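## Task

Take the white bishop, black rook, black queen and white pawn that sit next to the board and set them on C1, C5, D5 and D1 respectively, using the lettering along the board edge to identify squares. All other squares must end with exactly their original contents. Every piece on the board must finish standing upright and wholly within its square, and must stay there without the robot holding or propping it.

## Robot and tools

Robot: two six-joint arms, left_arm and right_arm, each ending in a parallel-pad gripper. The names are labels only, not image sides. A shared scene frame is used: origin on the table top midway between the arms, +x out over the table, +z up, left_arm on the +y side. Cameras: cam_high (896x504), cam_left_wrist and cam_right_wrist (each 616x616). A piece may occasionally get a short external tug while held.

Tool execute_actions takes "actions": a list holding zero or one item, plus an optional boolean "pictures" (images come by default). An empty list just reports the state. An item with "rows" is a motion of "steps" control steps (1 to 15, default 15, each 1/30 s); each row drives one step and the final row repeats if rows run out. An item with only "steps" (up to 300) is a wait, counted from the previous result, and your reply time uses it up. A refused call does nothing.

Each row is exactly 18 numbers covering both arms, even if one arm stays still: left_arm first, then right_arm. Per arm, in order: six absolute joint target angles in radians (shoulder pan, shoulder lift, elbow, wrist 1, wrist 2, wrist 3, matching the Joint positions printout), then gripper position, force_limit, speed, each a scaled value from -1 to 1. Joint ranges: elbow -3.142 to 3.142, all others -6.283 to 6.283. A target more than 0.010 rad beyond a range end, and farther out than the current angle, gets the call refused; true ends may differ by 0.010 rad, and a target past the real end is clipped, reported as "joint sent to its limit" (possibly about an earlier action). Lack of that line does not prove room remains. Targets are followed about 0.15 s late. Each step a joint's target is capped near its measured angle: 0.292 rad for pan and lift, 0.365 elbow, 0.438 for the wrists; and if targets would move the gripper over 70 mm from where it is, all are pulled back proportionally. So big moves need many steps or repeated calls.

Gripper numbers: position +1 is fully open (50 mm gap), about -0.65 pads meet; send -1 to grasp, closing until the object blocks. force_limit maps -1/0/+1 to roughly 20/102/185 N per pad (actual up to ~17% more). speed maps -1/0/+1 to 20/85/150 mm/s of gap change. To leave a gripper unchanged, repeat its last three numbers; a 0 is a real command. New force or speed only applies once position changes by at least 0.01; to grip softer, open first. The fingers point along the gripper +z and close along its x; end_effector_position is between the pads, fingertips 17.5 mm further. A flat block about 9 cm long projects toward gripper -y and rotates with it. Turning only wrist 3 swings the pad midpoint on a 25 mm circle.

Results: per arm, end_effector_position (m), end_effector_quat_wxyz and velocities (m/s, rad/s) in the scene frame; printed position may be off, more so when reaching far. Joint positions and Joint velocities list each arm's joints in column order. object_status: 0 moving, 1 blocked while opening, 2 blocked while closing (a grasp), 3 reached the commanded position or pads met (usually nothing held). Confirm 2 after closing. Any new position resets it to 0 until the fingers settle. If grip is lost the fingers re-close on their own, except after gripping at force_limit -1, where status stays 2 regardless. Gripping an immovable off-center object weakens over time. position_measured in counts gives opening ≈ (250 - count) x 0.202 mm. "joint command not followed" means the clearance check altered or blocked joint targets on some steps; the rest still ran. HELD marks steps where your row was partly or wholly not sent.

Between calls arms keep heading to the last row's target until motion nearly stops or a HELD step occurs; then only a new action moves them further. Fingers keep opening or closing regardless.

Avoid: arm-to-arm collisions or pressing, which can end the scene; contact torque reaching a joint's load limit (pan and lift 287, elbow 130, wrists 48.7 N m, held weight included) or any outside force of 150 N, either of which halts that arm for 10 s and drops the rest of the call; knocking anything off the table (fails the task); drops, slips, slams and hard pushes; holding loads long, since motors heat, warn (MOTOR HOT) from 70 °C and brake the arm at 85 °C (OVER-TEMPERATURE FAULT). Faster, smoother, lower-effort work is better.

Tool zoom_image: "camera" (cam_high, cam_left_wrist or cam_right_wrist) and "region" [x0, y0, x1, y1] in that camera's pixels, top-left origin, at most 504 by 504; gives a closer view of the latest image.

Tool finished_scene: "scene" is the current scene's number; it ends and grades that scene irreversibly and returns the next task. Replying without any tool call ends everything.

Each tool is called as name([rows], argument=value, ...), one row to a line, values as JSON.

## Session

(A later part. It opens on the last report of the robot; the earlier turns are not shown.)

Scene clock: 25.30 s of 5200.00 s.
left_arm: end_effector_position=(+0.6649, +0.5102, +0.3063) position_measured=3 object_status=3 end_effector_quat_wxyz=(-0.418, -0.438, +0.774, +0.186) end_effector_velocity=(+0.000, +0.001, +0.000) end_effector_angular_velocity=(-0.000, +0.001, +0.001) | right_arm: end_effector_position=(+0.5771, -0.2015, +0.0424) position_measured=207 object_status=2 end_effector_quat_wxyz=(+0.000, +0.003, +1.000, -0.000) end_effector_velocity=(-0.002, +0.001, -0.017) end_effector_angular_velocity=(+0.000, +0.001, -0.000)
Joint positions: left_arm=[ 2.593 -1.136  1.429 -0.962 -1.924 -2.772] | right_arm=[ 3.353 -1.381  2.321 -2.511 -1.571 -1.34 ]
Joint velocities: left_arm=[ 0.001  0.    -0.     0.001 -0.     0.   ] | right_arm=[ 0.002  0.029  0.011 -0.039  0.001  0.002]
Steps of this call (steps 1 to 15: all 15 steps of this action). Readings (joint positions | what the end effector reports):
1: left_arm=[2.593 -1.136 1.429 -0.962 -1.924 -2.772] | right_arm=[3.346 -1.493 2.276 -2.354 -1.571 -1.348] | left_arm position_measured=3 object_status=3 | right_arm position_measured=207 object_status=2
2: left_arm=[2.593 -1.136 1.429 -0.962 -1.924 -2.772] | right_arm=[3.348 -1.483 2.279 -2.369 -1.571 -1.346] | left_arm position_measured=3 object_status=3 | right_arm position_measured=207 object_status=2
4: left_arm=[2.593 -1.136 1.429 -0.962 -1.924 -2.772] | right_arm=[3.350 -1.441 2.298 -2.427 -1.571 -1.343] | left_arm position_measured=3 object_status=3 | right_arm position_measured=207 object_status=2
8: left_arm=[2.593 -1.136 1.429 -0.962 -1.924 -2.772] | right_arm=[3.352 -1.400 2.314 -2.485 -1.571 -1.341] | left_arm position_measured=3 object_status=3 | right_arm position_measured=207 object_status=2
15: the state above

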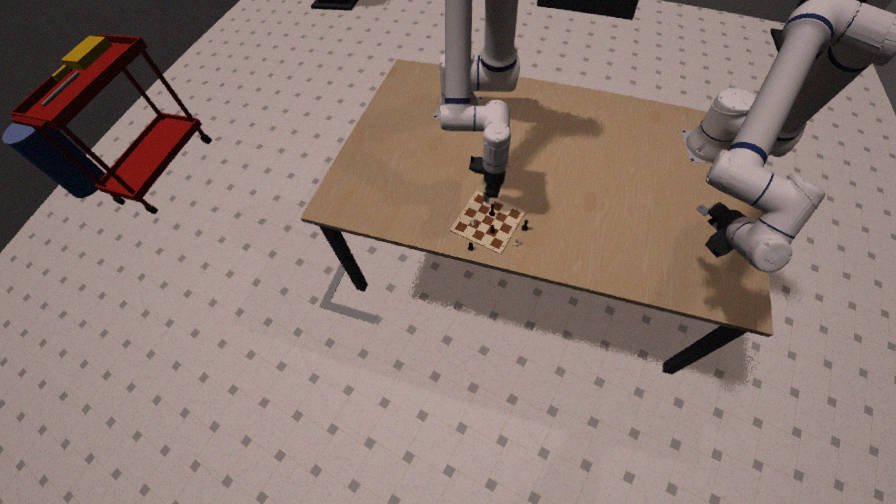

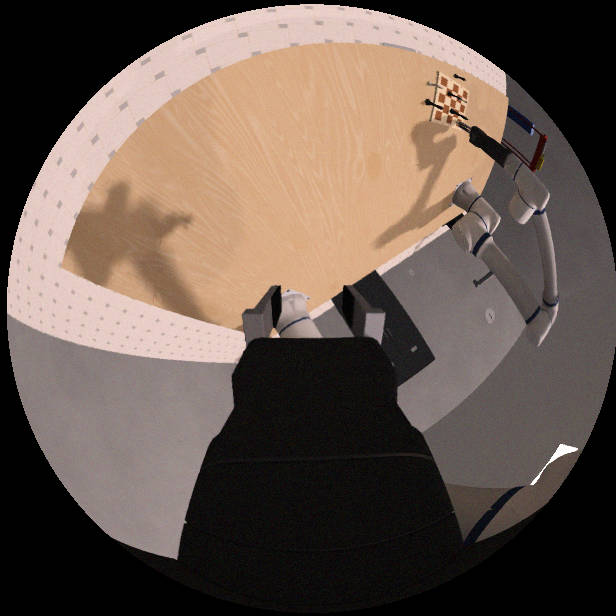

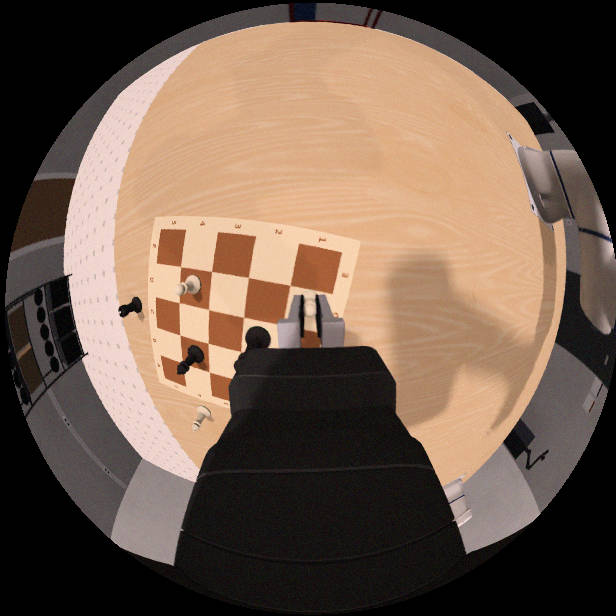

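execute_actions([
  {"rows":[[2.593,-1.136,1.429,-0.962,-1.924,-2.772,1,0,0,3.3645,-1.3605,2.3177,-2.528,-1.571,-1.329,-1,-0.5,0]]},
], pictures=false)

execute_actions([
  {"rows":[[2.593,-1.136,1.429,-0.962,-1.924,-2.772,1,0,0,3.3645,-1.3605,2.3177,-2.528,-1.571,-1.329,0,-0.5,0]],"steps":10},
], pictures=false)

execute_actions([
  {"rows":[[2.593,-1.136,1.429,-0.962,-1.924,-2.772,1,0,0,3.3645,-1.488,2.268,-2.351,-1.571,-1.329,0,-0.5,0]]},
], pictures=false)

execute_actions([
  {"rows":[[2.593,-1.136,1.429,-0.962,-1.924,-2.772,1,0,0,3.5121,-1.1897,1.8512,-2.2323,-1.571,-1.181,0.6,-0.5,0]]},
], pictures=false)

execute_actions([
  {"steps":20},
])

execute_actions([
  {"rows":[[2.593,-1.136,1.429,-0.962,-1.924,-2.772,1,0,0,3.5121,-1.0988,1.8937,-2.3657,-1.571,-1.181,0.6,-0.5,0]]},
])

Scene clock: 34.33 s of 5200.00 s.
left_arm: end_effector_position=(+0.6649, +0.5102, +0.3063) position_measured=3 object_status=3 end_effector_quat_wxyz=(-0.418, -0.438, +0.774, +0.186) end_effector_velocity=(-0.001, -0.000, +0.001) end_effector_angular_velocity=(+0.000, -0.000, -0.000) | right_arm: end_effector_position=(+0.5781, -0.1949, +0.0346) position_measured=207 object_status=2 end_effector_quat_wxyz=(+0.000, +0.003, +1.000, -0.000) end_effector_velocity=(-0.000, +0.001, -0.002) end_effector_angular_velocity=(+0.000, +0.001, -0.001)
Joint positions: left_arm=[ 2.593 -1.136  1.429 -0.962 -1.924 -2.772] | right_arm=[ 3.364 -1.361  2.318 -2.528 -1.571 -1.329]
Joint velocities: left_arm=[-0.    -0.001  0.001  0.    -0.    -0.   ] | right_arm=[ 0.002  0.004 -0.001 -0.002  0.     0.003]
Steps of this call (steps 1 to 15: the robot went on to your last target; steps 16 to 90: nothing new was sent; then 5.53 s passed at rest; steps 91 to 105: all 15 steps of this action). Readings (joint positions | what the end effector reports):
91: left_arm=[2.593 -1.136 1.429 -0.962 -1.924 -2.772] | right_arm=[3.354 -1.377 2.323 -2.517 -1.571 -1.340] | left_arm position_measured=3 object_status=3 | right_arm position_measured=207 object_status=2
92: left_arm=[2.593 -1.136 1.429 -0.962 -1.924 -2.772] | right_arm=[3.355 -1.374 2.322 -2.518 -1.571 -1.338] | left_arm position_measured=3 object_status=3 | right_arm position_measured=207 object_status=2
94: left_arm=[2.593 -1.136 1.429 -0.962 -1.924 -2.772] | right_arm=[3.359 -1.369 2.321 -2.522 -1.571 -1.334] | left_arm position_measured=3 object_status=3 | right_arm position_measured=207 object_status=2
98: left_arm=[2.593 -1.136 1.429 -0.962 -1.924 -2.772] | right_arm=[3.363 -1.363 2.319 -2.526 -1.571 -1.331] | left_arm position_measured=3 object_status=3 | right_arm position_measured=207 object_status=2
105: the state above

Scene clock: 34.67 s of 5200.00 s.
left_arm: end_effector_position=(+0.6649, +0.5102, +0.3063) position_measured=3 object_status=3 end_effector_quat_wxyz=(-0.418, -0.438, +0.774, +0.186) end_effector_velocity=(+0.000, -0.001, +0.000) end_effector_angular_velocity=(-0.001, -0.000, -0.001) | right_arm: end_effector_position=(+0.5779, -0.1947, +0.0342) position_measured=152 object_status=0 end_effector_quat_wxyz=(-0.000, +0.003, +1.000, -0.000) end_effector_velocity=(+0.001, +0.000, +0.000) end_effector_angular_velocity=(+0.001, -0.003, -0.000)
Joint positions: left_arm=[ 2.593 -1.136  1.429 -0.962 -1.924 -2.772] | right_arm=[ 3.364 -1.36   2.318 -2.528 -1.571 -1.329]
Joint velocities: left_arm=[-0.001  0.001 -0.001  0.    -0.     0.001] | right_arm=[ 0.     0.001 -0.    -0.003  0.     0.   ]
Steps of this call (steps 1 to 10: all 10 steps of this action). Readings (joint positions | what the end effector reports):
1: left_arm=[2.593 -1.136 1.429 -0.962 -1.924 -2.772] | right_arm=[3.364 -1.361 2.318 -2.528 -1.571 -1.329] | left_arm position_measured=3 object_status=3 | right_arm position_measured=204 object_status=0
2: left_arm=[2.593 -1.136 1.429 -0.962 -1.924 -2.772] | right_arm=[3.364 -1.361 2.318 -2.528 -1.571 -1.329] | left_arm position_measured=3 object_status=3 | right_arm position_measured=190 object_status=0
4: left_arm=[2.593 -1.136 1.429 -0.962 -1.924 -2.772] | right_arm=[3.364 -1.360 2.318 -2.528 -1.571 -1.329] | left_arm position_measured=3 object_status=3 | right_arm position_measured=162 object_status=0
8: left_arm=[2.593 -1.136 1.429 -0.962 -1.924 -2.772] | right_arm=[3.364 -1.360 2.318 -2.528 -1.571 -1.329] | left_arm position_measured=3 object_status=3 | right_arm position_measured=152 object_status=0
10: the state above

Scene clock: 35.17 s of 5200.00 s.
left_arm: end_effector_position=(+0.6649, +0.5102, +0.3063) position_measured=3 object_status=3 end_effector_quat_wxyz=(-0.418, -0.438, +0.774, +0.186) end_effector_velocity=(+0.000, +0.001, -0.000) end_effector_angular_velocity=(+0.000, +0.001, +0.001) | right_arm: end_effector_position=(+0.5778, -0.1946, +0.1084) position_measured=152 object_status=3 end_effector_quat_wxyz=(+0.000, +0.003, +1.000, -0.000) end_effector_velocity=(-0.001, -0.001, +0.020) end_effector_angular_velocity=(-0.001, -0.001, -0.001)
Joint positions: left_arm=[ 2.593 -1.136  1.429 -0.962 -1.924 -2.772] | right_arm=[ 3.365 -1.484  2.27  -2.357 -1.571 -1.329]
Joint velocities: left_arm=[ 0.001  0.001 -0.001  0.001  0.     0.   ] | right_arm=[ 0.    -0.033 -0.013  0.045 -0.001  0.001]
Steps of this call (steps 1 to 15: all 15 steps of this action). Readings (joint positions | what the end effector reports):
1: left_arm=[2.593 -1.136 1.429 -0.962 -1.924 -2.772] | right_arm=[3.364 -1.361 2.318 -2.528 -1.571 -1.329] | left_arm position_measured=3 object_status=3 | right_arm position_measured=152 object_status=3
2: left_arm=[2.593 -1.136 1.429 -0.962 -1.924 -2.772] | right_arm=[3.364 -1.371 2.315 -2.513 -1.571 -1.329] | left_arm position_measured=3 object_status=3 | right_arm position_measured=152 object_status=3
4: left_arm=[2.593 -1.136 1.429 -0.962 -1.924 -2.772] | right_arm=[3.365 -1.415 2.296 -2.454 -1.571 -1.329] | left_arm position_measured=3 object_status=3 | right_arm position_measured=152 object_status=3
8: left_arm=[2.593 -1.136 1.429 -0.962 -1.924 -2.772] | right_arm=[3.365 -1.462 2.278 -2.387 -1.571 -1.329] | left_arm position_measured=3 object_status=3 | right_arm position_measured=152 object_status=3
15: the state above

Scene clock: 35.67 s of 5200.00 s.
left_arm: end_effector_position=(+0.6649, +0.5102, +0.3063) position_measured=3 object_status=3 end_effector_quat_wxyz=(-0.418, -0.438, +0.774, +0.186) end_effector_velocity=(-0.001, +0.001, -0.000) end_effector_angular_velocity=(+0.001, +0.002, +0.001) | right_arm: end_effector_position=(+0.7013, -0.0783, +0.1202) position_measured=63 object_status=3 end_effector_quat_wxyz=(-0.001, +0.003, +1.000, -0.001) end_effector_velocity=(+0.235, +0.274, +0.006) end_effector_angular_velocity=(+0.007, -0.015, +0.002)
Joint positions: left_arm=[ 2.593 -1.136  1.429 -0.962 -1.924 -2.772] | right_arm=[ 3.479 -1.256  1.948 -2.26  -1.571 -1.214]
Joint velocities: left_arm=[ 0.    -0.     0.001  0.001 -0.    -0.001] | right_arm=[ 0.236  0.47  -0.681  0.195  0.002  0.234]
Steps of this call (steps 1 to 15: all 15 steps of this action). Readings (joint positions | what the end effector reports):
1: left_arm=[2.593 -1.136 1.429 -0.962 -1.924 -2.772] | right_arm=[3.365 -1.484 2.269 -2.355 -1.571 -1.329] | left_arm position_measured=3 object_status=3 | right_arm position_measured=149 object_status=0
2: left_arm=[2.593 -1.136 1.429 -0.962 -1.924 -2.772] | right_arm=[3.370 -1.475 2.257 -2.350 -1.571 -1.324] | left_arm position_measured=3 object_status=3 | right_arm position_measured=135 object_status=0
4: left_arm=[2.593 -1.136 1.429 -0.962 -1.924 -2.772] | right_arm=[3.390 -1.434 2.204 -2.334 -1.571 -1.303] | left_arm position_measured=3 object_status=3 | right_arm position_measured=106 object_status=0
8: left_arm=[2.593 -1.136 1.429 -0.962 -1.924 -2.772] | right_arm=[3.422 -1.369 2.112 -2.307 -1.571 -1.271] | left_arm position_measured=3 object_status=3 | right_arm position_measured=63 object_status=0
15: the state above

Scene clock: 36.33 s of 5200.00 s.
left_arm: end_effector_position=(+0.6649, +0.5102, +0.3063) position_measured=3 object_status=3 end_effector_quat_wxyz=(-0.418, -0.438, +0.774, +0.186) end_effector_velocity=(-0.000, +0.000, -0.001) end_effector_angular_velocity=(+0.000, +0.001, +0.001) | right_arm: end_effector_position=(+0.7329, -0.0388, +0.1198) position_measured=63 object_status=3 end_effector_quat_wxyz=(+0.000, +0.003, +1.000, -0.000) end_effector_velocity=(+0.002, +0.002, -0.001) end_effector_angular_velocity=(-0.000, +0.001, +0.000)
Joint positions: left_arm=[ 2.593 -1.136  1.429 -0.962 -1.924 -2.772] | right_arm=[ 3.512 -1.19   1.852 -2.232 -1.571 -1.181]
Joint velocities: left_arm=[ 0.001  0.     0.001 -0.    -0.    -0.   ] | right_arm=[ 0.001  0.005 -0.005  0.001 -0.     0.001]
Steps of this call (steps 1 to 20: the robot went on to your last target). Readings (joint positions | what the end effector reports):
1: left_arm=[2.593 -1.136 1.429 -0.962 -1.924 -2.772] | right_arm=[3.486 -1.241 1.926 -2.254 -1.571 -1.207] | left_arm position_measured=3 object_status=3 | right_arm position_measured=63 object_status=3
2: left_arm=[2.593 -1.136 1.429 -0.962 -1.924 -2.772] | right_arm=[3.492 -1.229 1.909 -2.249 -1.571 -1.201] | left_arm position_measured=3 object_status=3 | right_arm position_measured=63 object_status=3
4: left_arm=[2.593 -1.136 1.429 -0.962 -1.924 -2.772] | right_arm=[3.500 -1.213 1.886 -2.242 -1.571 -1.193] | left_arm position_measured=3 object_status=3 | right_arm position_measured=63 object_status=3
8: left_arm=[2.593 -1.136 1.429 -0.962 -1.924 -2.772] | right_arm=[3.508 -1.198 1.863 -2.236 -1.571 -1.185] | left_arm position_measured=3 object_status=3 | right_arm position_measured=63 object_status=3
20: the state above

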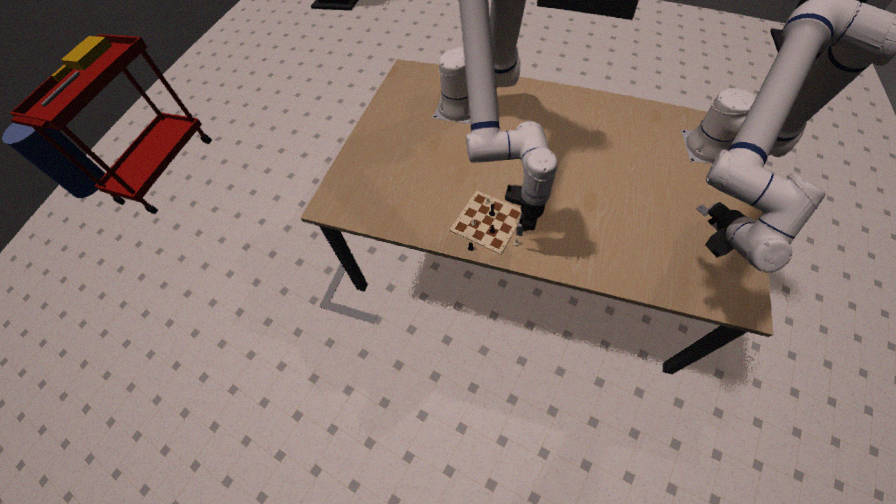

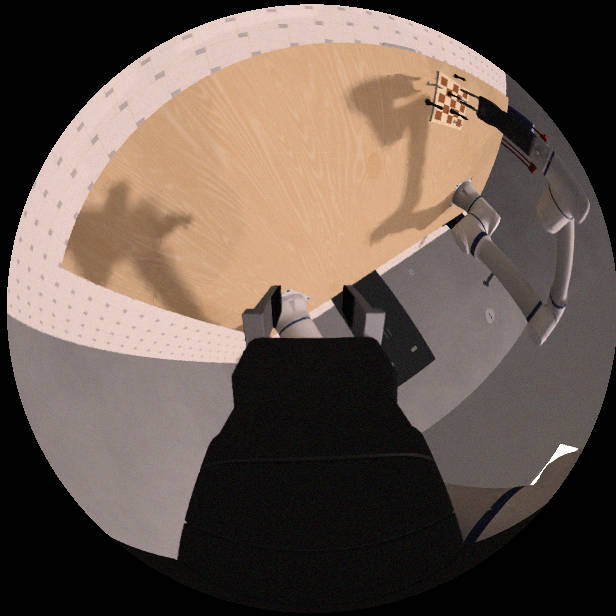

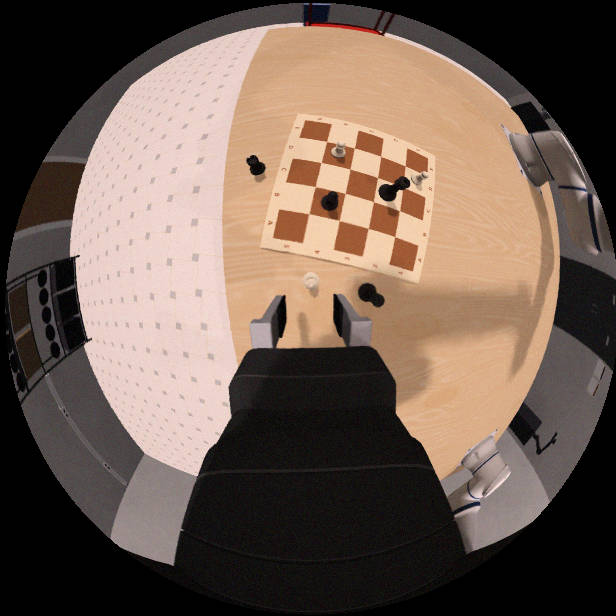

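Scene clock: 36.83 s of 5200.00 s.
left_arm: end_effector_position=(+0.6649, +0.5102, +0.3063) position_measured=3 object_status=3 end_effector_quat_wxyz=(-0.418, -0.438, +0.774, +0.186) end_effector_velocity=(+0.000, +0.000, -0.002) end_effector_angular_velocity=(-0.001, +0.002, +0.000) | right_arm: end_effector_position=(+0.7335, -0.0385, +0.0425) position_measured=63 object_status=3 end_effector_quat_wxyz=(+0.000, +0.003, +1.000, -0.000) end_effector_velocity=(-0.002, -0.000, -0.019) end_effector_angular_velocity=(+0.001, -0.000, +0.000)
Joint positions: left_arm=[ 2.593 -1.136  1.429 -0.962 -1.924 -2.772] | right_arm=[ 3.512 -1.102  1.892 -2.361 -1.571 -1.181]
Joint velocities: left_arm=[ 0.001  0.002  0.001 -0.001 -0.     0.002] | right_arm=[ 0.     0.02   0.012 -0.032  0.    -0.   ]
Steps of this call (steps 1 to 15: all 15 steps of this action). Readings (joint positions | what the end effector reports):
1: left_arm=[2.593 -1.136 1.429 -0.962 -1.924 -2.772] | right_arm=[3.512 -1.190 1.852 -2.233 -1.571 -1.181] | left_arm position_measured=3 object_status=3 | right_arm position_measured=63 object_status=3
2: left_arm=[2.593 -1.136 1.429 -0.962 -1.924 -2.772] | right_arm=[3.512 -1.180 1.855 -2.249 -1.571 -1.181] | left_arm position_measured=3 object_status=3 | right_arm position_measured=63 object_status=3
4: left_arm=[2.593 -1.136 1.429 -0.962 -1.924 -2.772] | right_arm=[3.512 -1.148 1.872 -2.291 -1.571 -1.181] | left_arm position_measured=3 object_status=3 | right_arm position_measured=63 object_status=3
8: left_arm=[2.593 -1.136 1.429 -0.962 -1.924 -2.772] | right_arm=[3.512 -1.116 1.885 -2.340 -1.571 -1.181] | left_arm position_measured=3 object_status=3 | right_arm position_measured=63 object_status=3
15: the state above

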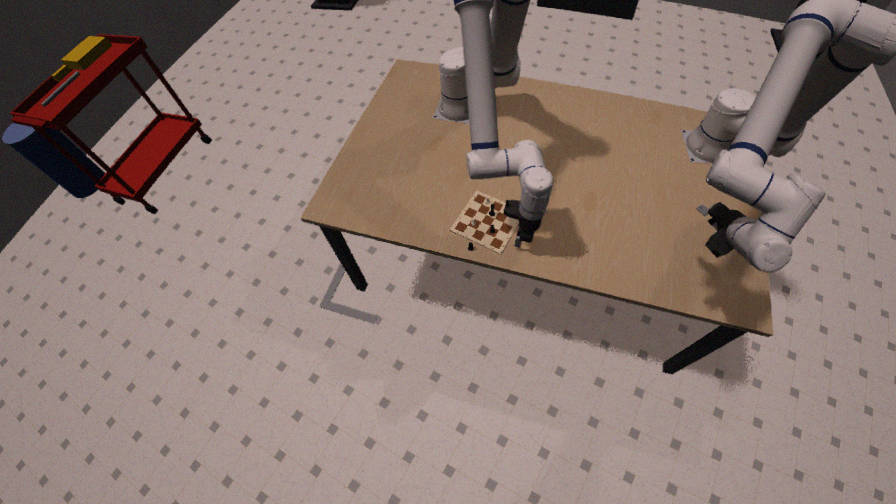

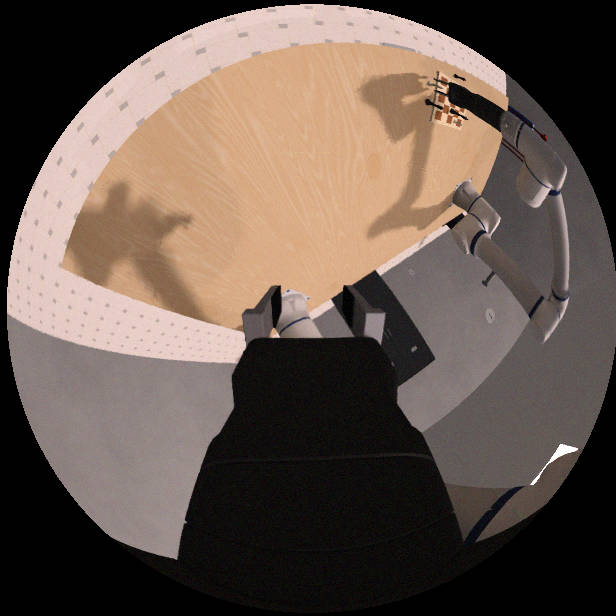

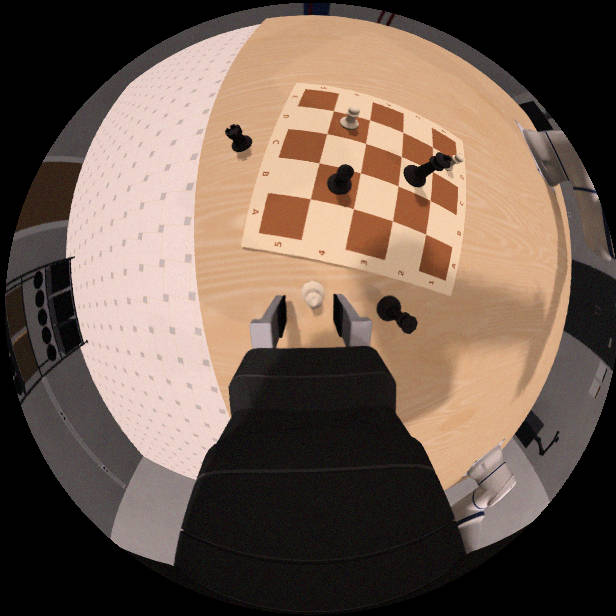

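execute_actions([
  {"rows":[[2.593,-1.136,1.429,-0.962,-1.924,-2.772,1,0,0,3.5091,-1.1038,1.9027,-2.3697,-1.571,-1.181,0.2,-0.5,0]],"steps":12},
], pictures=false)

execute_actions([
  {"rows":[[2.593,-1.136,1.429,-0.962,-1.924,-2.772,1,0,0,3.5091,-1.1038,1.9027,-2.3697,-1.571,-1.181,-1,-0.5,0]]},
], pictures=false)

execute_actions([
  {"rows":[[2.593,-1.136,1.429,-0.962,-1.924,-2.772,1,0,0,3.5091,-1.205,1.8512,-2.217,-1.571,-1.181,-1,-0.5,0]]},
], pictures=false)

execute_actions([
  {"rows":[[2.593,-1.136,1.429,-0.962,-1.924,-2.772,1,0,0,3.4248,-1.4708,2.2026,-2.3026,-1.571,-1.268,-1,-0.5,0]]},
], pictures=false)

execute_actions([
  {"steps":15},
], pictures=false)

execute_actions([
  {"rows":[[2.593,-1.136,1.429,-0.962,-1.924,-2.772,1,0,0,3.4248,-1.3418,2.2596,-2.4886,-1.571,-1.268,-1,-0.5,0]]},
])

zoom_image(camera="cam_right_wrist", region=[190,200,430,400])

Scene clock: 44.97 s of 5200.00 s.
left_arm: end_effector_position=(+0.6649, +0.5102, +0.3063) position_measured=3 object_status=3 end_effector_quat_wxyz=(-0.418, -0.438, +0.774, +0.186) end_effector_velocity=(+0.000, +0.001, +0.001) end_effector_angular_velocity=(-0.001, -0.002, +0.000) | right_arm: end_effector_position=(+0.7307, -0.0420, +0.0397) position_measured=123 object_status=3 end_effector_quat_wxyz=(+0.000, +0.004, +1.000, -0.000) end_effector_velocity=(-0.002, -0.002, -0.001) end_effector_angular_velocity=(-0.001, +0.001, -0.002)
Joint positions: left_arm=[ 2.593 -1.136  1.429 -0.962 -1.924 -2.772] | right_arm=[ 3.509 -1.103  1.902 -2.369 -1.571 -1.181]
Joint velocities: left_arm=[ 0.001 -0.001 -0.001  0.     0.     0.   ] | right_arm=[-0.001 -0.002  0.005 -0.002 -0.     0.   ]
Steps of this call (steps 1 to 15: the robot went on to your last target; steps 16 to 90: nothing new was sent; then 4.73 s passed at rest; steps 91 to 102: all 12 steps of this action). Readings (joint positions | what the end effector reports):
91: left_arm=[2.593 -1.136 1.429 -0.962 -1.924 -2.772] | right_arm=[3.512 -1.099 1.894 -2.366 -1.571 -1.181] | left_arm position_measured=3 object_status=3 | right_arm position_measured=66 object_status=0
92: left_arm=[2.593 -1.136 1.429 -0.962 -1.924 -2.772] | right_arm=[3.512 -1.099 1.895 -2.366 -1.571 -1.181] | left_arm position_measured=3 object_status=3 | right_arm position_measured=80 object_status=0
94: left_arm=[2.593 -1.136 1.429 -0.962 -1.924 -2.772] | right_arm=[3.511 -1.101 1.898 -2.368 -1.571 -1.181] | left_arm position_measured=3 object_status=3 | right_arm position_measured=108 object_status=0
98: left_arm=[2.593 -1.136 1.429 -0.962 -1.924 -2.772] | right_arm=[3.510 -1.103 1.901 -2.369 -1.571 -1.181] | left_arm position_measured=3 object_status=3 | right_arm position_measured=123 object_status=0
102: the state above

Scene clock: 45.47 s of 5200.00 s.
left_arm: end_effector_position=(+0.6649, +0.5102, +0.3063) position_measured=3 object_status=3 end_effector_quat_wxyz=(-0.418, -0.438, +0.774, +0.186) end_effector_velocity=(-0.001, -0.001, +0.000) end_effector_angular_velocity=(-0.002, -0.001, -0.002) | right_arm: end_effector_position=(+0.7306, -0.0422, +0.0397) position_measured=202 object_status=2 end_effector_quat_wxyz=(+0.000, +0.004, +1.000, -0.000) end_effector_velocity=(+0.000, +0.000, -0.000) end_effector_angular_velocity=(+0.000, +0.000, +0.001)
Joint positions: left_arm=[ 2.593 -1.136  1.429 -0.962 -1.924 -2.772] | right_arm=[ 3.509 -1.104  1.903 -2.37  -1.571 -1.181]
Joint velocities: left_arm=[-0.002 -0.001  0.001 -0.    -0.     0.001] | right_arm=[ 0.     0.001 -0.001  0.     0.    -0.001]
Steps of this call (steps 1 to 15: all 15 steps of this action). Readings (joint positions | what the end effector reports):
1: left_arm=[2.593 -1.136 1.429 -0.962 -1.924 -2.772] | right_arm=[3.509 -1.104 1.902 -2.370 -1.571 -1.181] | left_arm position_measured=3 object_status=3 | right_arm position_measured=126 object_status=0
2: left_arm=[2.593 -1.136 1.429 -0.962 -1.924 -2.772] | right_arm=[3.509 -1.104 1.902 -2.370 -1.571 -1.181] | left_arm position_measured=3 object_status=3 | right_arm position_measured=140 object_status=0
4: left_arm=[2.593 -1.136 1.429 -0.962 -1.924 -2.772] | right_arm=[3.509 -1.104 1.903 -2.370 -1.571 -1.181] | left_arm position_measured=3 object_status=3 | right_arm position_measured=168 object_status=0
8: left_arm=[2.593 -1.136 1.429 -0.962 -1.924 -2.772] | right_arm=[3.509 -1.104 1.903 -2.370 -1.571 -1.181] | left_arm position_measured=3 object_status=3 | right_arm position_measured=202 object_status=0
15: the state above

Scene clock: 45.97 s of 5200.00 s.
left_arm: end_effector_position=(+0.6649, +0.5102, +0.3063) position_measured=3 object_status=3 end_effector_quat_wxyz=(-0.418, -0.438, +0.774, +0.186) end_effector_velocity=(-0.000, -0.002, +0.000) end_effector_angular_velocity=(-0.001, -0.001, -0.003) | right_arm: end_effector_position=(+0.7314, -0.0419, +0.1269) position_measured=202 object_status=2 end_effector_quat_wxyz=(-0.000, +0.004, +1.000, -0.000) end_effector_velocity=(-0.002, -0.000, +0.025) end_effector_angular_velocity=(+0.001, +0.000, +0.001)
Joint positions: left_arm=[ 2.593 -1.136  1.429 -0.962 -1.924 -2.772] | right_arm=[ 3.509 -1.201  1.853 -2.222 -1.571 -1.181]
Joint velocities: left_arm=[-0.003 -0.    -0.001 -0.    -0.     0.001] | right_arm=[ 0.    -0.028 -0.014  0.041  0.001 -0.001]
Steps of this call (steps 1 to 15: all 15 steps of this action). Readings (joint positions | what the end effector reports):
1: left_arm=[2.593 -1.136 1.429 -0.962 -1.924 -2.772] | right_arm=[3.509 -1.104 1.903 -2.369 -1.571 -1.181] | left_arm position_measured=3 object_status=3 | right_arm position_measured=202 object_status=2
2: left_arm=[2.593 -1.136 1.429 -0.962 -1.924 -2.772] | right_arm=[3.509 -1.114 1.899 -2.353 -1.571 -1.181] | left_arm position_measured=3 object_status=3 | right_arm position_measured=202 object_status=2
4: left_arm=[2.593 -1.136 1.429 -0.962 -1.924 -2.772] | right_arm=[3.509 -1.145 1.881 -2.310 -1.571 -1.181] | left_arm position_measured=3 object_status=3 | right_arm position_measured=202 object_status=2
8: left_arm=[2.593 -1.136 1.429 -0.962 -1.924 -2.772] | right_arm=[3.509 -1.183 1.862 -2.250 -1.571 -1.181] | left_arm position_measured=3 object_status=3 | right_arm position_measured=202 object_status=2
15: the state above

Scene clock: 46.47 s of 5200.00 s.
left_arm: end_effector_position=(+0.6649, +0.5102, +0.3063) position_measured=3 object_status=3 end_effector_quat_wxyz=(-0.418, -0.438, +0.774, +0.186) end_effector_velocity=(+0.000, +0.000, +0.001) end_effector_angular_velocity=(-0.000, -0.001, -0.000) | right_arm: end_effector_position=(+0.6064, -0.1422, +0.1321) position_measured=202 object_status=2 end_effector_quat_wxyz=(+0.000, +0.003, +1.000, -0.000) end_effector_velocity=(-0.150, -0.103, -0.010) end_effector_angular_velocity=(+0.002, -0.006, +0.003)
Joint positions: left_arm=[ 2.593 -1.136  1.429 -0.962 -1.924 -2.772] | right_arm=[ 3.436 -1.436  2.157 -2.292 -1.571 -1.257]
Joint velocities: left_arm=[ 0.    -0.001 -0.001  0.     0.     0.   ] | right_arm=[-0.084 -0.266  0.342 -0.083 -0.001 -0.088]
Steps of this call (steps 1 to 15: all 15 steps of this action). Readings (joint positions | what the end effector reports):
1: left_arm=[2.593 -1.136 1.429 -0.962 -1.924 -2.772] | right_arm=[3.509 -1.203 1.853 -2.221 -1.571 -1.181] | left_arm position_measured=3 object_status=3 | right_arm position_measured=202 object_status=2
2: left_arm=[2.593 -1.136 1.429 -0.962 -1.924 -2.772] | right_arm=[3.506 -1.213 1.865 -2.224 -1.571 -1.184] | left_arm position_measured=3 object_status=3 | right_arm position_measured=202 object_status=2
4: left_arm=[2.593 -1.136 1.429 -0.962 -1.924 -2.772] | right_arm=[3.494 -1.252 1.917 -2.235 -1.571 -1.197] | left_arm position_measured=3 object_status=3 | right_arm position_measured=202 object_status=2
8: left_arm=[2.593 -1.136 1.429 -0.962 -1.924 -2.772] | right_arm=[3.471 -1.324 2.011 -2.258 -1.571 -1.220] | left_arm position_measured=3 object_status=3 | right_arm position_measured=202 object_status=2
15: the state above

Scene clock: 46.97 s of 5200.00 s.
left_arm: end_effector_position=(+0.6649, +0.5102, +0.3063) position_measured=3 object_status=3 end_effector_quat_wxyz=(-0.418, -0.438, +0.774, +0.186) end_effector_velocity=(-0.000, +0.000, +0.000) end_effector_angular_velocity=(-0.000, -0.001, -0.001) | right_arm: end_effector_position=(+0.5867, -0.1553, +0.1301) position_measured=202 object_status=2 end_effector_quat_wxyz=(+0.000, +0.003, +1.000, -0.000) end_effector_velocity=(-0.003, -0.002, -0.000) end_effector_angular_velocity=(+0.000, +0.000, +0.001)
Joint positions: left_arm=[ 2.593 -1.136  1.429 -0.962 -1.924 -2.772] | right_arm=[ 3.425 -1.47   2.202 -2.302 -1.571 -1.268]
Joint velocities: left_arm=[-0.    -0.     0.    -0.     0.     0.001] | right_arm=[-0.002 -0.005  0.007 -0.002  0.    -0.002]
Steps of this call (steps 1 to 15: the robot went on to your last target). Readings (joint positions | what the end effector reports):
1: left_arm=[2.593 -1.136 1.429 -0.962 -1.924 -2.772] | right_arm=[3.433 -1.444 2.168 -2.294 -1.571 -1.259] | left_arm position_measured=3 object_status=3 | right_arm position_measured=202 object_status=2
2: left_arm=[2.593 -1.136 1.429 -0.962 -1.924 -2.772] | right_arm=[3.431 -1.450 2.176 -2.296 -1.571 -1.261] | left_arm position_measured=3 object_status=3 | right_arm position_measured=202 object_status=2
4: left_arm=[2.593 -1.136 1.429 -0.962 -1.924 -2.772] | right_arm=[3.429 -1.458 2.186 -2.299 -1.571 -1.264] | left_arm position_measured=3 object_status=3 | right_arm position_measured=202 object_status=2
8: left_arm=[2.593 -1.136 1.429 -0.962 -1.924 -2.772] | right_arm=[3.426 -1.466 2.197 -2.301 -1.571 -1.267] | left_arm position_measured=3 object_status=3 | right_arm position_measured=202 object_status=2
15: the state above

Scene clock: 47.47 s of 5200.00 s.
left_arm: end_effector_position=(+0.6649, +0.5102, +0.3063) position_measured=3 object_status=3 end_effector_quat_wxyz=(-0.418, -0.438, +0.774, +0.186) end_effector_velocity=(-0.000, -0.001, +0.001) end_effector_angular_velocity=(-0.001, -0.001, -0.001) | right_arm: end_effector_position=(+0.5869, -0.1553, +0.0481) position_measured=202 object_status=2 end_effector_quat_wxyz=(+0.000, +0.003, +1.000, -0.000) end_effector_velocity=(-0.002, -0.001, -0.022) end_effector_angular_velocity=(+0.000, +0.000, -0.000)
Joint positions: left_arm=[ 2.593 -1.136  1.429 -0.962 -1.924 -2.772] | right_arm=[ 3.425 -1.346  2.258 -2.482 -1.571 -1.268]
Joint velocities: left_arm=[-0.001 -0.001  0.     0.    -0.     0.001] | right_arm=[-0.     0.035  0.016 -0.051  0.     0.   ]
Steps of this call (steps 1 to 15: all 15 steps of this action). Readings (joint positions | what the end effector reports):
1: left_arm=[2.593 -1.136 1.429 -0.962 -1.924 -2.772] | right_arm=[3.425 -1.470 2.202 -2.303 -1.571 -1.268] | left_arm position_measured=3 object_status=3 | right_arm position_measured=202 object_status=2
2: left_arm=[2.593 -1.136 1.429 -0.962 -1.924 -2.772] | right_arm=[3.425 -1.461 2.206 -2.319 -1.571 -1.268] | left_arm position_measured=3 object_status=3 | right_arm position_measured=202 object_status=2
4: left_arm=[2.593 -1.136 1.429 -0.962 -1.924 -2.772] | right_arm=[3.425 -1.420 2.226 -2.375 -1.571 -1.268] | left_arm position_measured=3 object_status=3 | right_arm position_measured=202 object_status=2
8: left_arm=[2.593 -1.136 1.429 -0.962 -1.924 -2.772] | right_arm=[3.425 -1.370 2.247 -2.448 -1.571 -1.268] | left_arm position_measured=3 object_status=3 | right_arm position_measured=202 object_status=2
15: the state above

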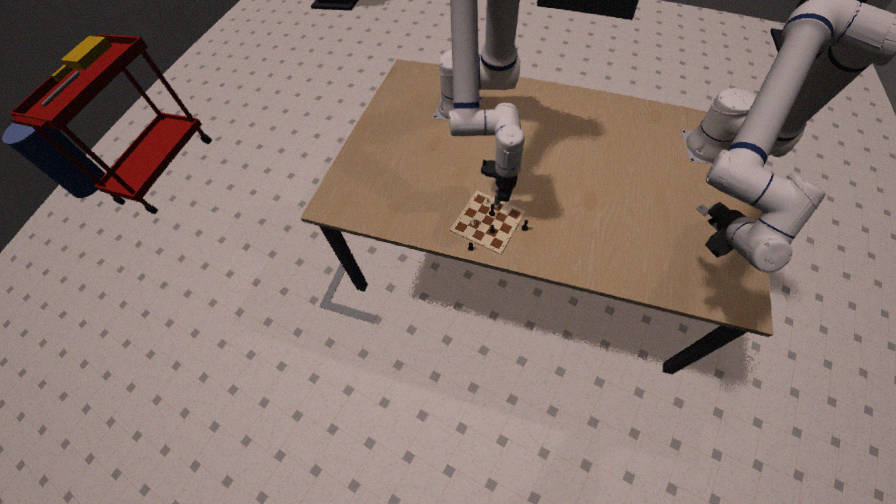

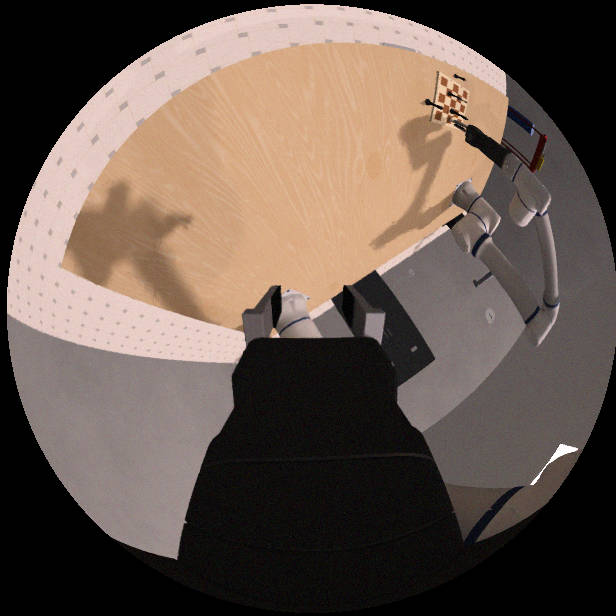

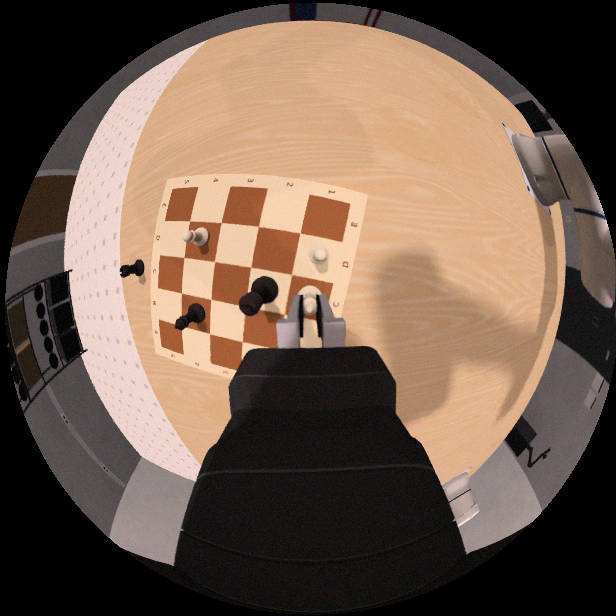

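Region (190, 200, 430, 400) of cam_right_wrist's 616x616 image, scaled by 2.100, with more detail than that image has.

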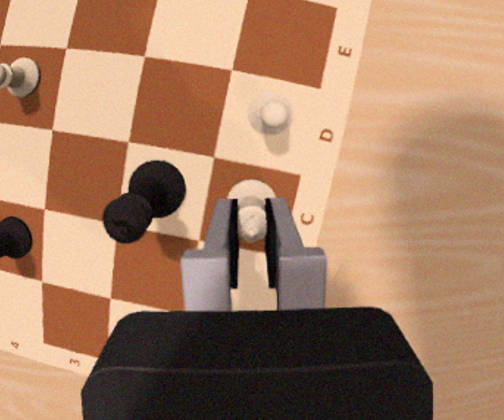

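execute_actions([
  {"rows":[[2.593,-1.136,1.429,-0.962,-1.924,-2.772,1,0,0,3.4248,-1.3418,2.2596,-2.4886,-1.571,-1.268,-0.05,-0.5,0]],"steps":10},
], pictures=false)

execute_actions([
  {"rows":[[2.593,-1.136,1.429,-0.962,-1.924,-2.772,1,0,0,3.4248,-1.4708,2.2026,-2.3026,-1.571,-1.268,-0.05,-0.5,0]]},
], pictures=false)

execute_actions([
  {"rows":[[2.593,-1.136,1.429,-0.962,-1.924,-2.772,1,0,0,3.2964,-1.2051,1.8733,-2.239,-1.571,-1.397,0.6,-0.5,0]]},
], pictures=false)

execute_actions([
  {"steps":22},
])

Scene clock: 52.13 s of 5200.00 s.
left_arm: end_effector_position=(+0.6649, +0.5102, +0.3063) position_measured=3 object_status=3 end_effector_quat_wxyz=(-0.418, -0.438, +0.774, +0.186) end_effector_velocity=(-0.000, -0.000, -0.000) end_effector_angular_velocity=(+0.000, +0.001, -0.000) | right_arm: end_effector_position=(+0.5866, -0.1554, +0.0451) position_measured=160 object_status=0 end_effector_quat_wxyz=(+0.000, +0.003, +1.000, -0.000) end_effector_velocity=(-0.001, -0.000, -0.001) end_effector_angular_velocity=(-0.001, +0.001, +0.000)
Joint positions: left_arm=[ 2.593 -1.136  1.429 -0.962 -1.924 -2.772] | right_arm=[ 3.425 -1.342  2.26  -2.489 -1.571 -1.268]
Joint velocities: left_arm=[-0.  0.  0.  0.  0.  0.] | right_arm=[-0.     0.001  0.001  0.    -0.001 -0.   ]
Steps of this call (steps 1 to 15: the robot went on to your last target; steps 16 to 90: nothing new was sent; then 1.33 s passed at rest; steps 91 to 100: all 10 steps of this action). Readings (joint positions | what the end effector reports):
91: left_arm=[2.593 -1.136 1.429 -0.962 -1.924 -2.772] | right_arm=[3.425 -1.342 2.260 -2.489 -1.571 -1.268] | left_arm position_measured=3 object_status=3 | right_arm position_measured=199 object_status=0
92: left_arm=[2.593 -1.136 1.429 -0.962 -1.924 -2.772] | right_arm=[3.425 -1.342 2.260 -2.489 -1.571 -1.268] | left_arm position_measured=3 object_status=3 | right_arm position_measured=185 object_status=0
94: left_arm=[2.593 -1.136 1.429 -0.962 -1.924 -2.772] | right_arm=[3.425 -1.342 2.260 -2.489 -1.571 -1.268] | left_arm position_measured=3 object_status=3 | right_arm position_measured=160 object_status=0
98: left_arm=[2.593 -1.136 1.429 -0.962 -1.924 -2.772] | right_arm=[3.425 -1.342 2.260 -2.489 -1.571 -1.268] | left_arm position_measured=3 object_status=3 | right_arm position_measured=160 object_status=0
100: the state above

Scene clock: 52.63 s of 5200.00 s.
left_arm: end_effector_position=(+0.6649, +0.5102, +0.3063) position_measured=3 object_status=3 end_effector_quat_wxyz=(-0.418, -0.438, +0.774, +0.186) end_effector_velocity=(-0.000, +0.001, -0.002) end_effector_angular_velocity=(+0.002, +0.003, +0.001) | right_arm: end_effector_position=(+0.5865, -0.1555, +0.1269) position_measured=160 object_status=3 end_effector_quat_wxyz=(-0.000, +0.003, +1.000, -0.000) end_effector_velocity=(-0.002, -0.000, +0.024) end_effector_angular_velocity=(+0.000, -0.001, +0.001)
Joint positions: left_arm=[ 2.593 -1.136  1.429 -0.962 -1.924 -2.772] | right_arm=[ 3.425 -1.466  2.205 -2.309 -1.571 -1.268]
Joint velocities: left_arm=[ 0.     0.001  0.002 -0.     0.    -0.001] | right_arm=[ 0.    -0.036 -0.015  0.05   0.    -0.   ]
Steps of this call (steps 1 to 15: all 15 steps of this action). Readings (joint positions | what the end effector reports):
1: left_arm=[2.593 -1.136 1.429 -0.962 -1.924 -2.772] | right_arm=[3.425 -1.342 2.260 -2.488 -1.571 -1.268] | left_arm position_measured=3 object_status=3 | right_arm position_measured=160 object_status=3
2: left_arm=[2.593 -1.136 1.429 -0.962 -1.924 -2.772] | right_arm=[3.425 -1.352 2.256 -2.473 -1.571 -1.268] | left_arm position_measured=3 object_status=3 | right_arm position_measured=160 object_status=3
4: left_arm=[2.593 -1.136 1.429 -0.962 -1.924 -2.772] | right_arm=[3.425 -1.393 2.236 -2.416 -1.571 -1.268] | left_arm position_measured=3 object_status=3 | right_arm position_measured=160 object_status=3
8: left_arm=[2.593 -1.136 1.429 -0.962 -1.924 -2.772] | right_arm=[3.425 -1.443 2.215 -2.343 -1.571 -1.268] | left_arm position_measured=3 object_status=3 | right_arm position_measured=160 object_status=3
15: the state above

Scene clock: 53.13 s of 5200.00 s.
left_arm: end_effector_position=(+0.6649, +0.5102, +0.3063) position_measured=3 object_status=3 end_effector_quat_wxyz=(-0.418, -0.438, +0.774, +0.186) end_effector_velocity=(+0.000, +0.001, +0.001) end_effector_angular_velocity=(+0.001, -0.001, +0.001) | right_arm: end_effector_position=(+0.7569, -0.1814, +0.1255) position_measured=63 object_status=3 end_effector_quat_wxyz=(+0.000, +0.003, +1.000, -0.000) end_effector_velocity=(+0.349, -0.089, -0.030) end_effector_angular_velocity=(-0.001, +0.001, -0.001)
Joint positions: left_arm=[ 2.593 -1.136  1.429 -0.962 -1.924 -2.772] | right_arm=[ 3.326 -1.265  1.949 -2.255 -1.571 -1.368]
Joint velocities: left_arm=[ 0.001 -0.001 -0.001  0.     0.    -0.001] | right_arm=[-0.208  0.424 -0.533  0.11  -0.001 -0.208]
Steps of this call (steps 1 to 15: all 15 steps of this action). Readings (joint positions | what the end effector reports):
1: left_arm=[2.593 -1.136 1.429 -0.962 -1.924 -2.772] | right_arm=[3.425 -1.467 2.204 -2.308 -1.571 -1.268] | left_arm position_measured=3 object_status=3 | right_arm position_measured=157 object_status=0
2: left_arm=[2.593 -1.136 1.429 -0.962 -1.924 -2.772] | right_arm=[3.420 -1.458 2.192 -2.304 -1.571 -1.273] | left_arm position_measured=3 object_status=3 | right_arm position_measured=143 object_status=0
4: left_arm=[2.593 -1.136 1.429 -0.962 -1.924 -2.772] | right_arm=[3.404 -1.426 2.151 -2.297 -1.571 -1.289] | left_arm position_measured=3 object_status=3 | right_arm position_measured=115 object_status=0
8: left_arm=[2.593 -1.136 1.429 -0.962 -1.924 -2.772] | right_arm=[3.376 -1.367 2.078 -2.281 -1.571 -1.317] | left_arm position_measured=3 object_status=3 | right_arm position_measured=63 object_status=0
15: the state above

Scene clock: 53.87 s of 5200.00 s.
left_arm: end_effector_position=(+0.6649, +0.5102, +0.3063) position_measured=3 object_status=3 end_effector_quat_wxyz=(-0.418, -0.438, +0.774, +0.186) end_effector_velocity=(-0.001, -0.001, +0.000) end_effector_angular_velocity=(-0.000, -0.000, -0.001) | right_arm: end_effector_position=(+0.8055, -0.1951, +0.1203) position_measured=63 object_status=3 end_effector_quat_wxyz=(+0.000, +0.003, +1.000, -0.000) end_effector_velocity=(+0.001, -0.000, +0.000) end_effector_angular_velocity=(+0.000, -0.000, +0.000)
Joint positions: left_arm=[ 2.593 -1.136  1.429 -0.962 -1.924 -2.772] | right_arm=[ 3.297 -1.205  1.874 -2.239 -1.571 -1.397]
Joint velocities: left_arm=[-0.001 -0.001  0.001 -0.    -0.    -0.   ] | right_arm=[-0.001  0.001 -0.002  0.     0.    -0.001]
Steps of this call (steps 1 to 22: the robot went on to your last target). Readings (joint positions | what the end effector reports):
1: left_arm=[2.593 -1.136 1.429 -0.962 -1.924 -2.772] | right_arm=[3.319 -1.251 1.932 -2.251 -1.571 -1.374] | left_arm position_measured=3 object_status=3 | right_arm position_measured=63 object_status=3
2: left_arm=[2.593 -1.136 1.429 -0.962 -1.924 -2.772] | right_arm=[3.314 -1.241 1.918 -2.248 -1.571 -1.379] | left_arm position_measured=3 object_status=3 | right_arm position_measured=63 object_status=3
4: left_arm=[2.593 -1.136 1.429 -0.962 -1.924 -2.772] | right_arm=[3.307 -1.226 1.900 -2.245 -1.571 -1.387] | left_arm position_measured=3 object_status=3 | right_arm position_measured=63 object_status=3
8: left_arm=[2.593 -1.136 1.429 -0.962 -1.924 -2.772] | right_arm=[3.300 -1.213 1.883 -2.241 -1.571 -1.393] | left_arm position_measured=3 object_status=3 | right_arm position_measured=63 object_status=3
22: the state above

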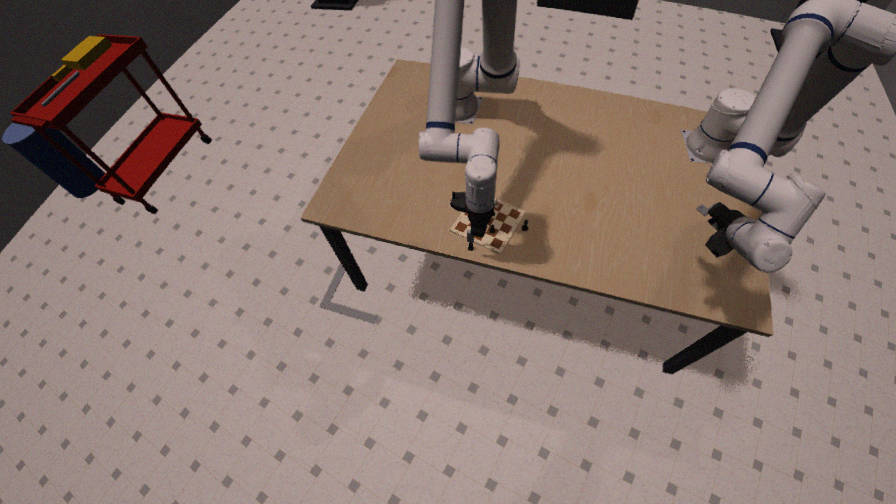

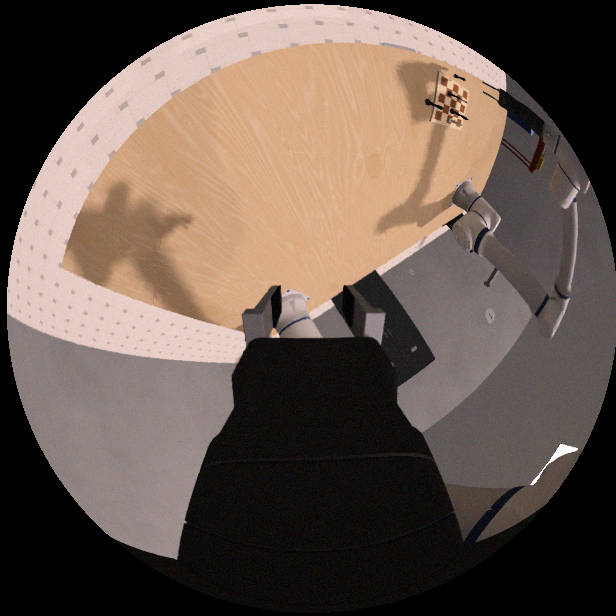

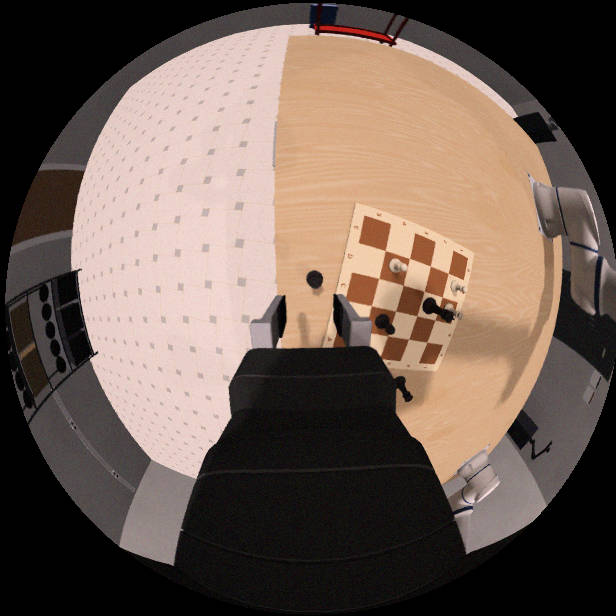

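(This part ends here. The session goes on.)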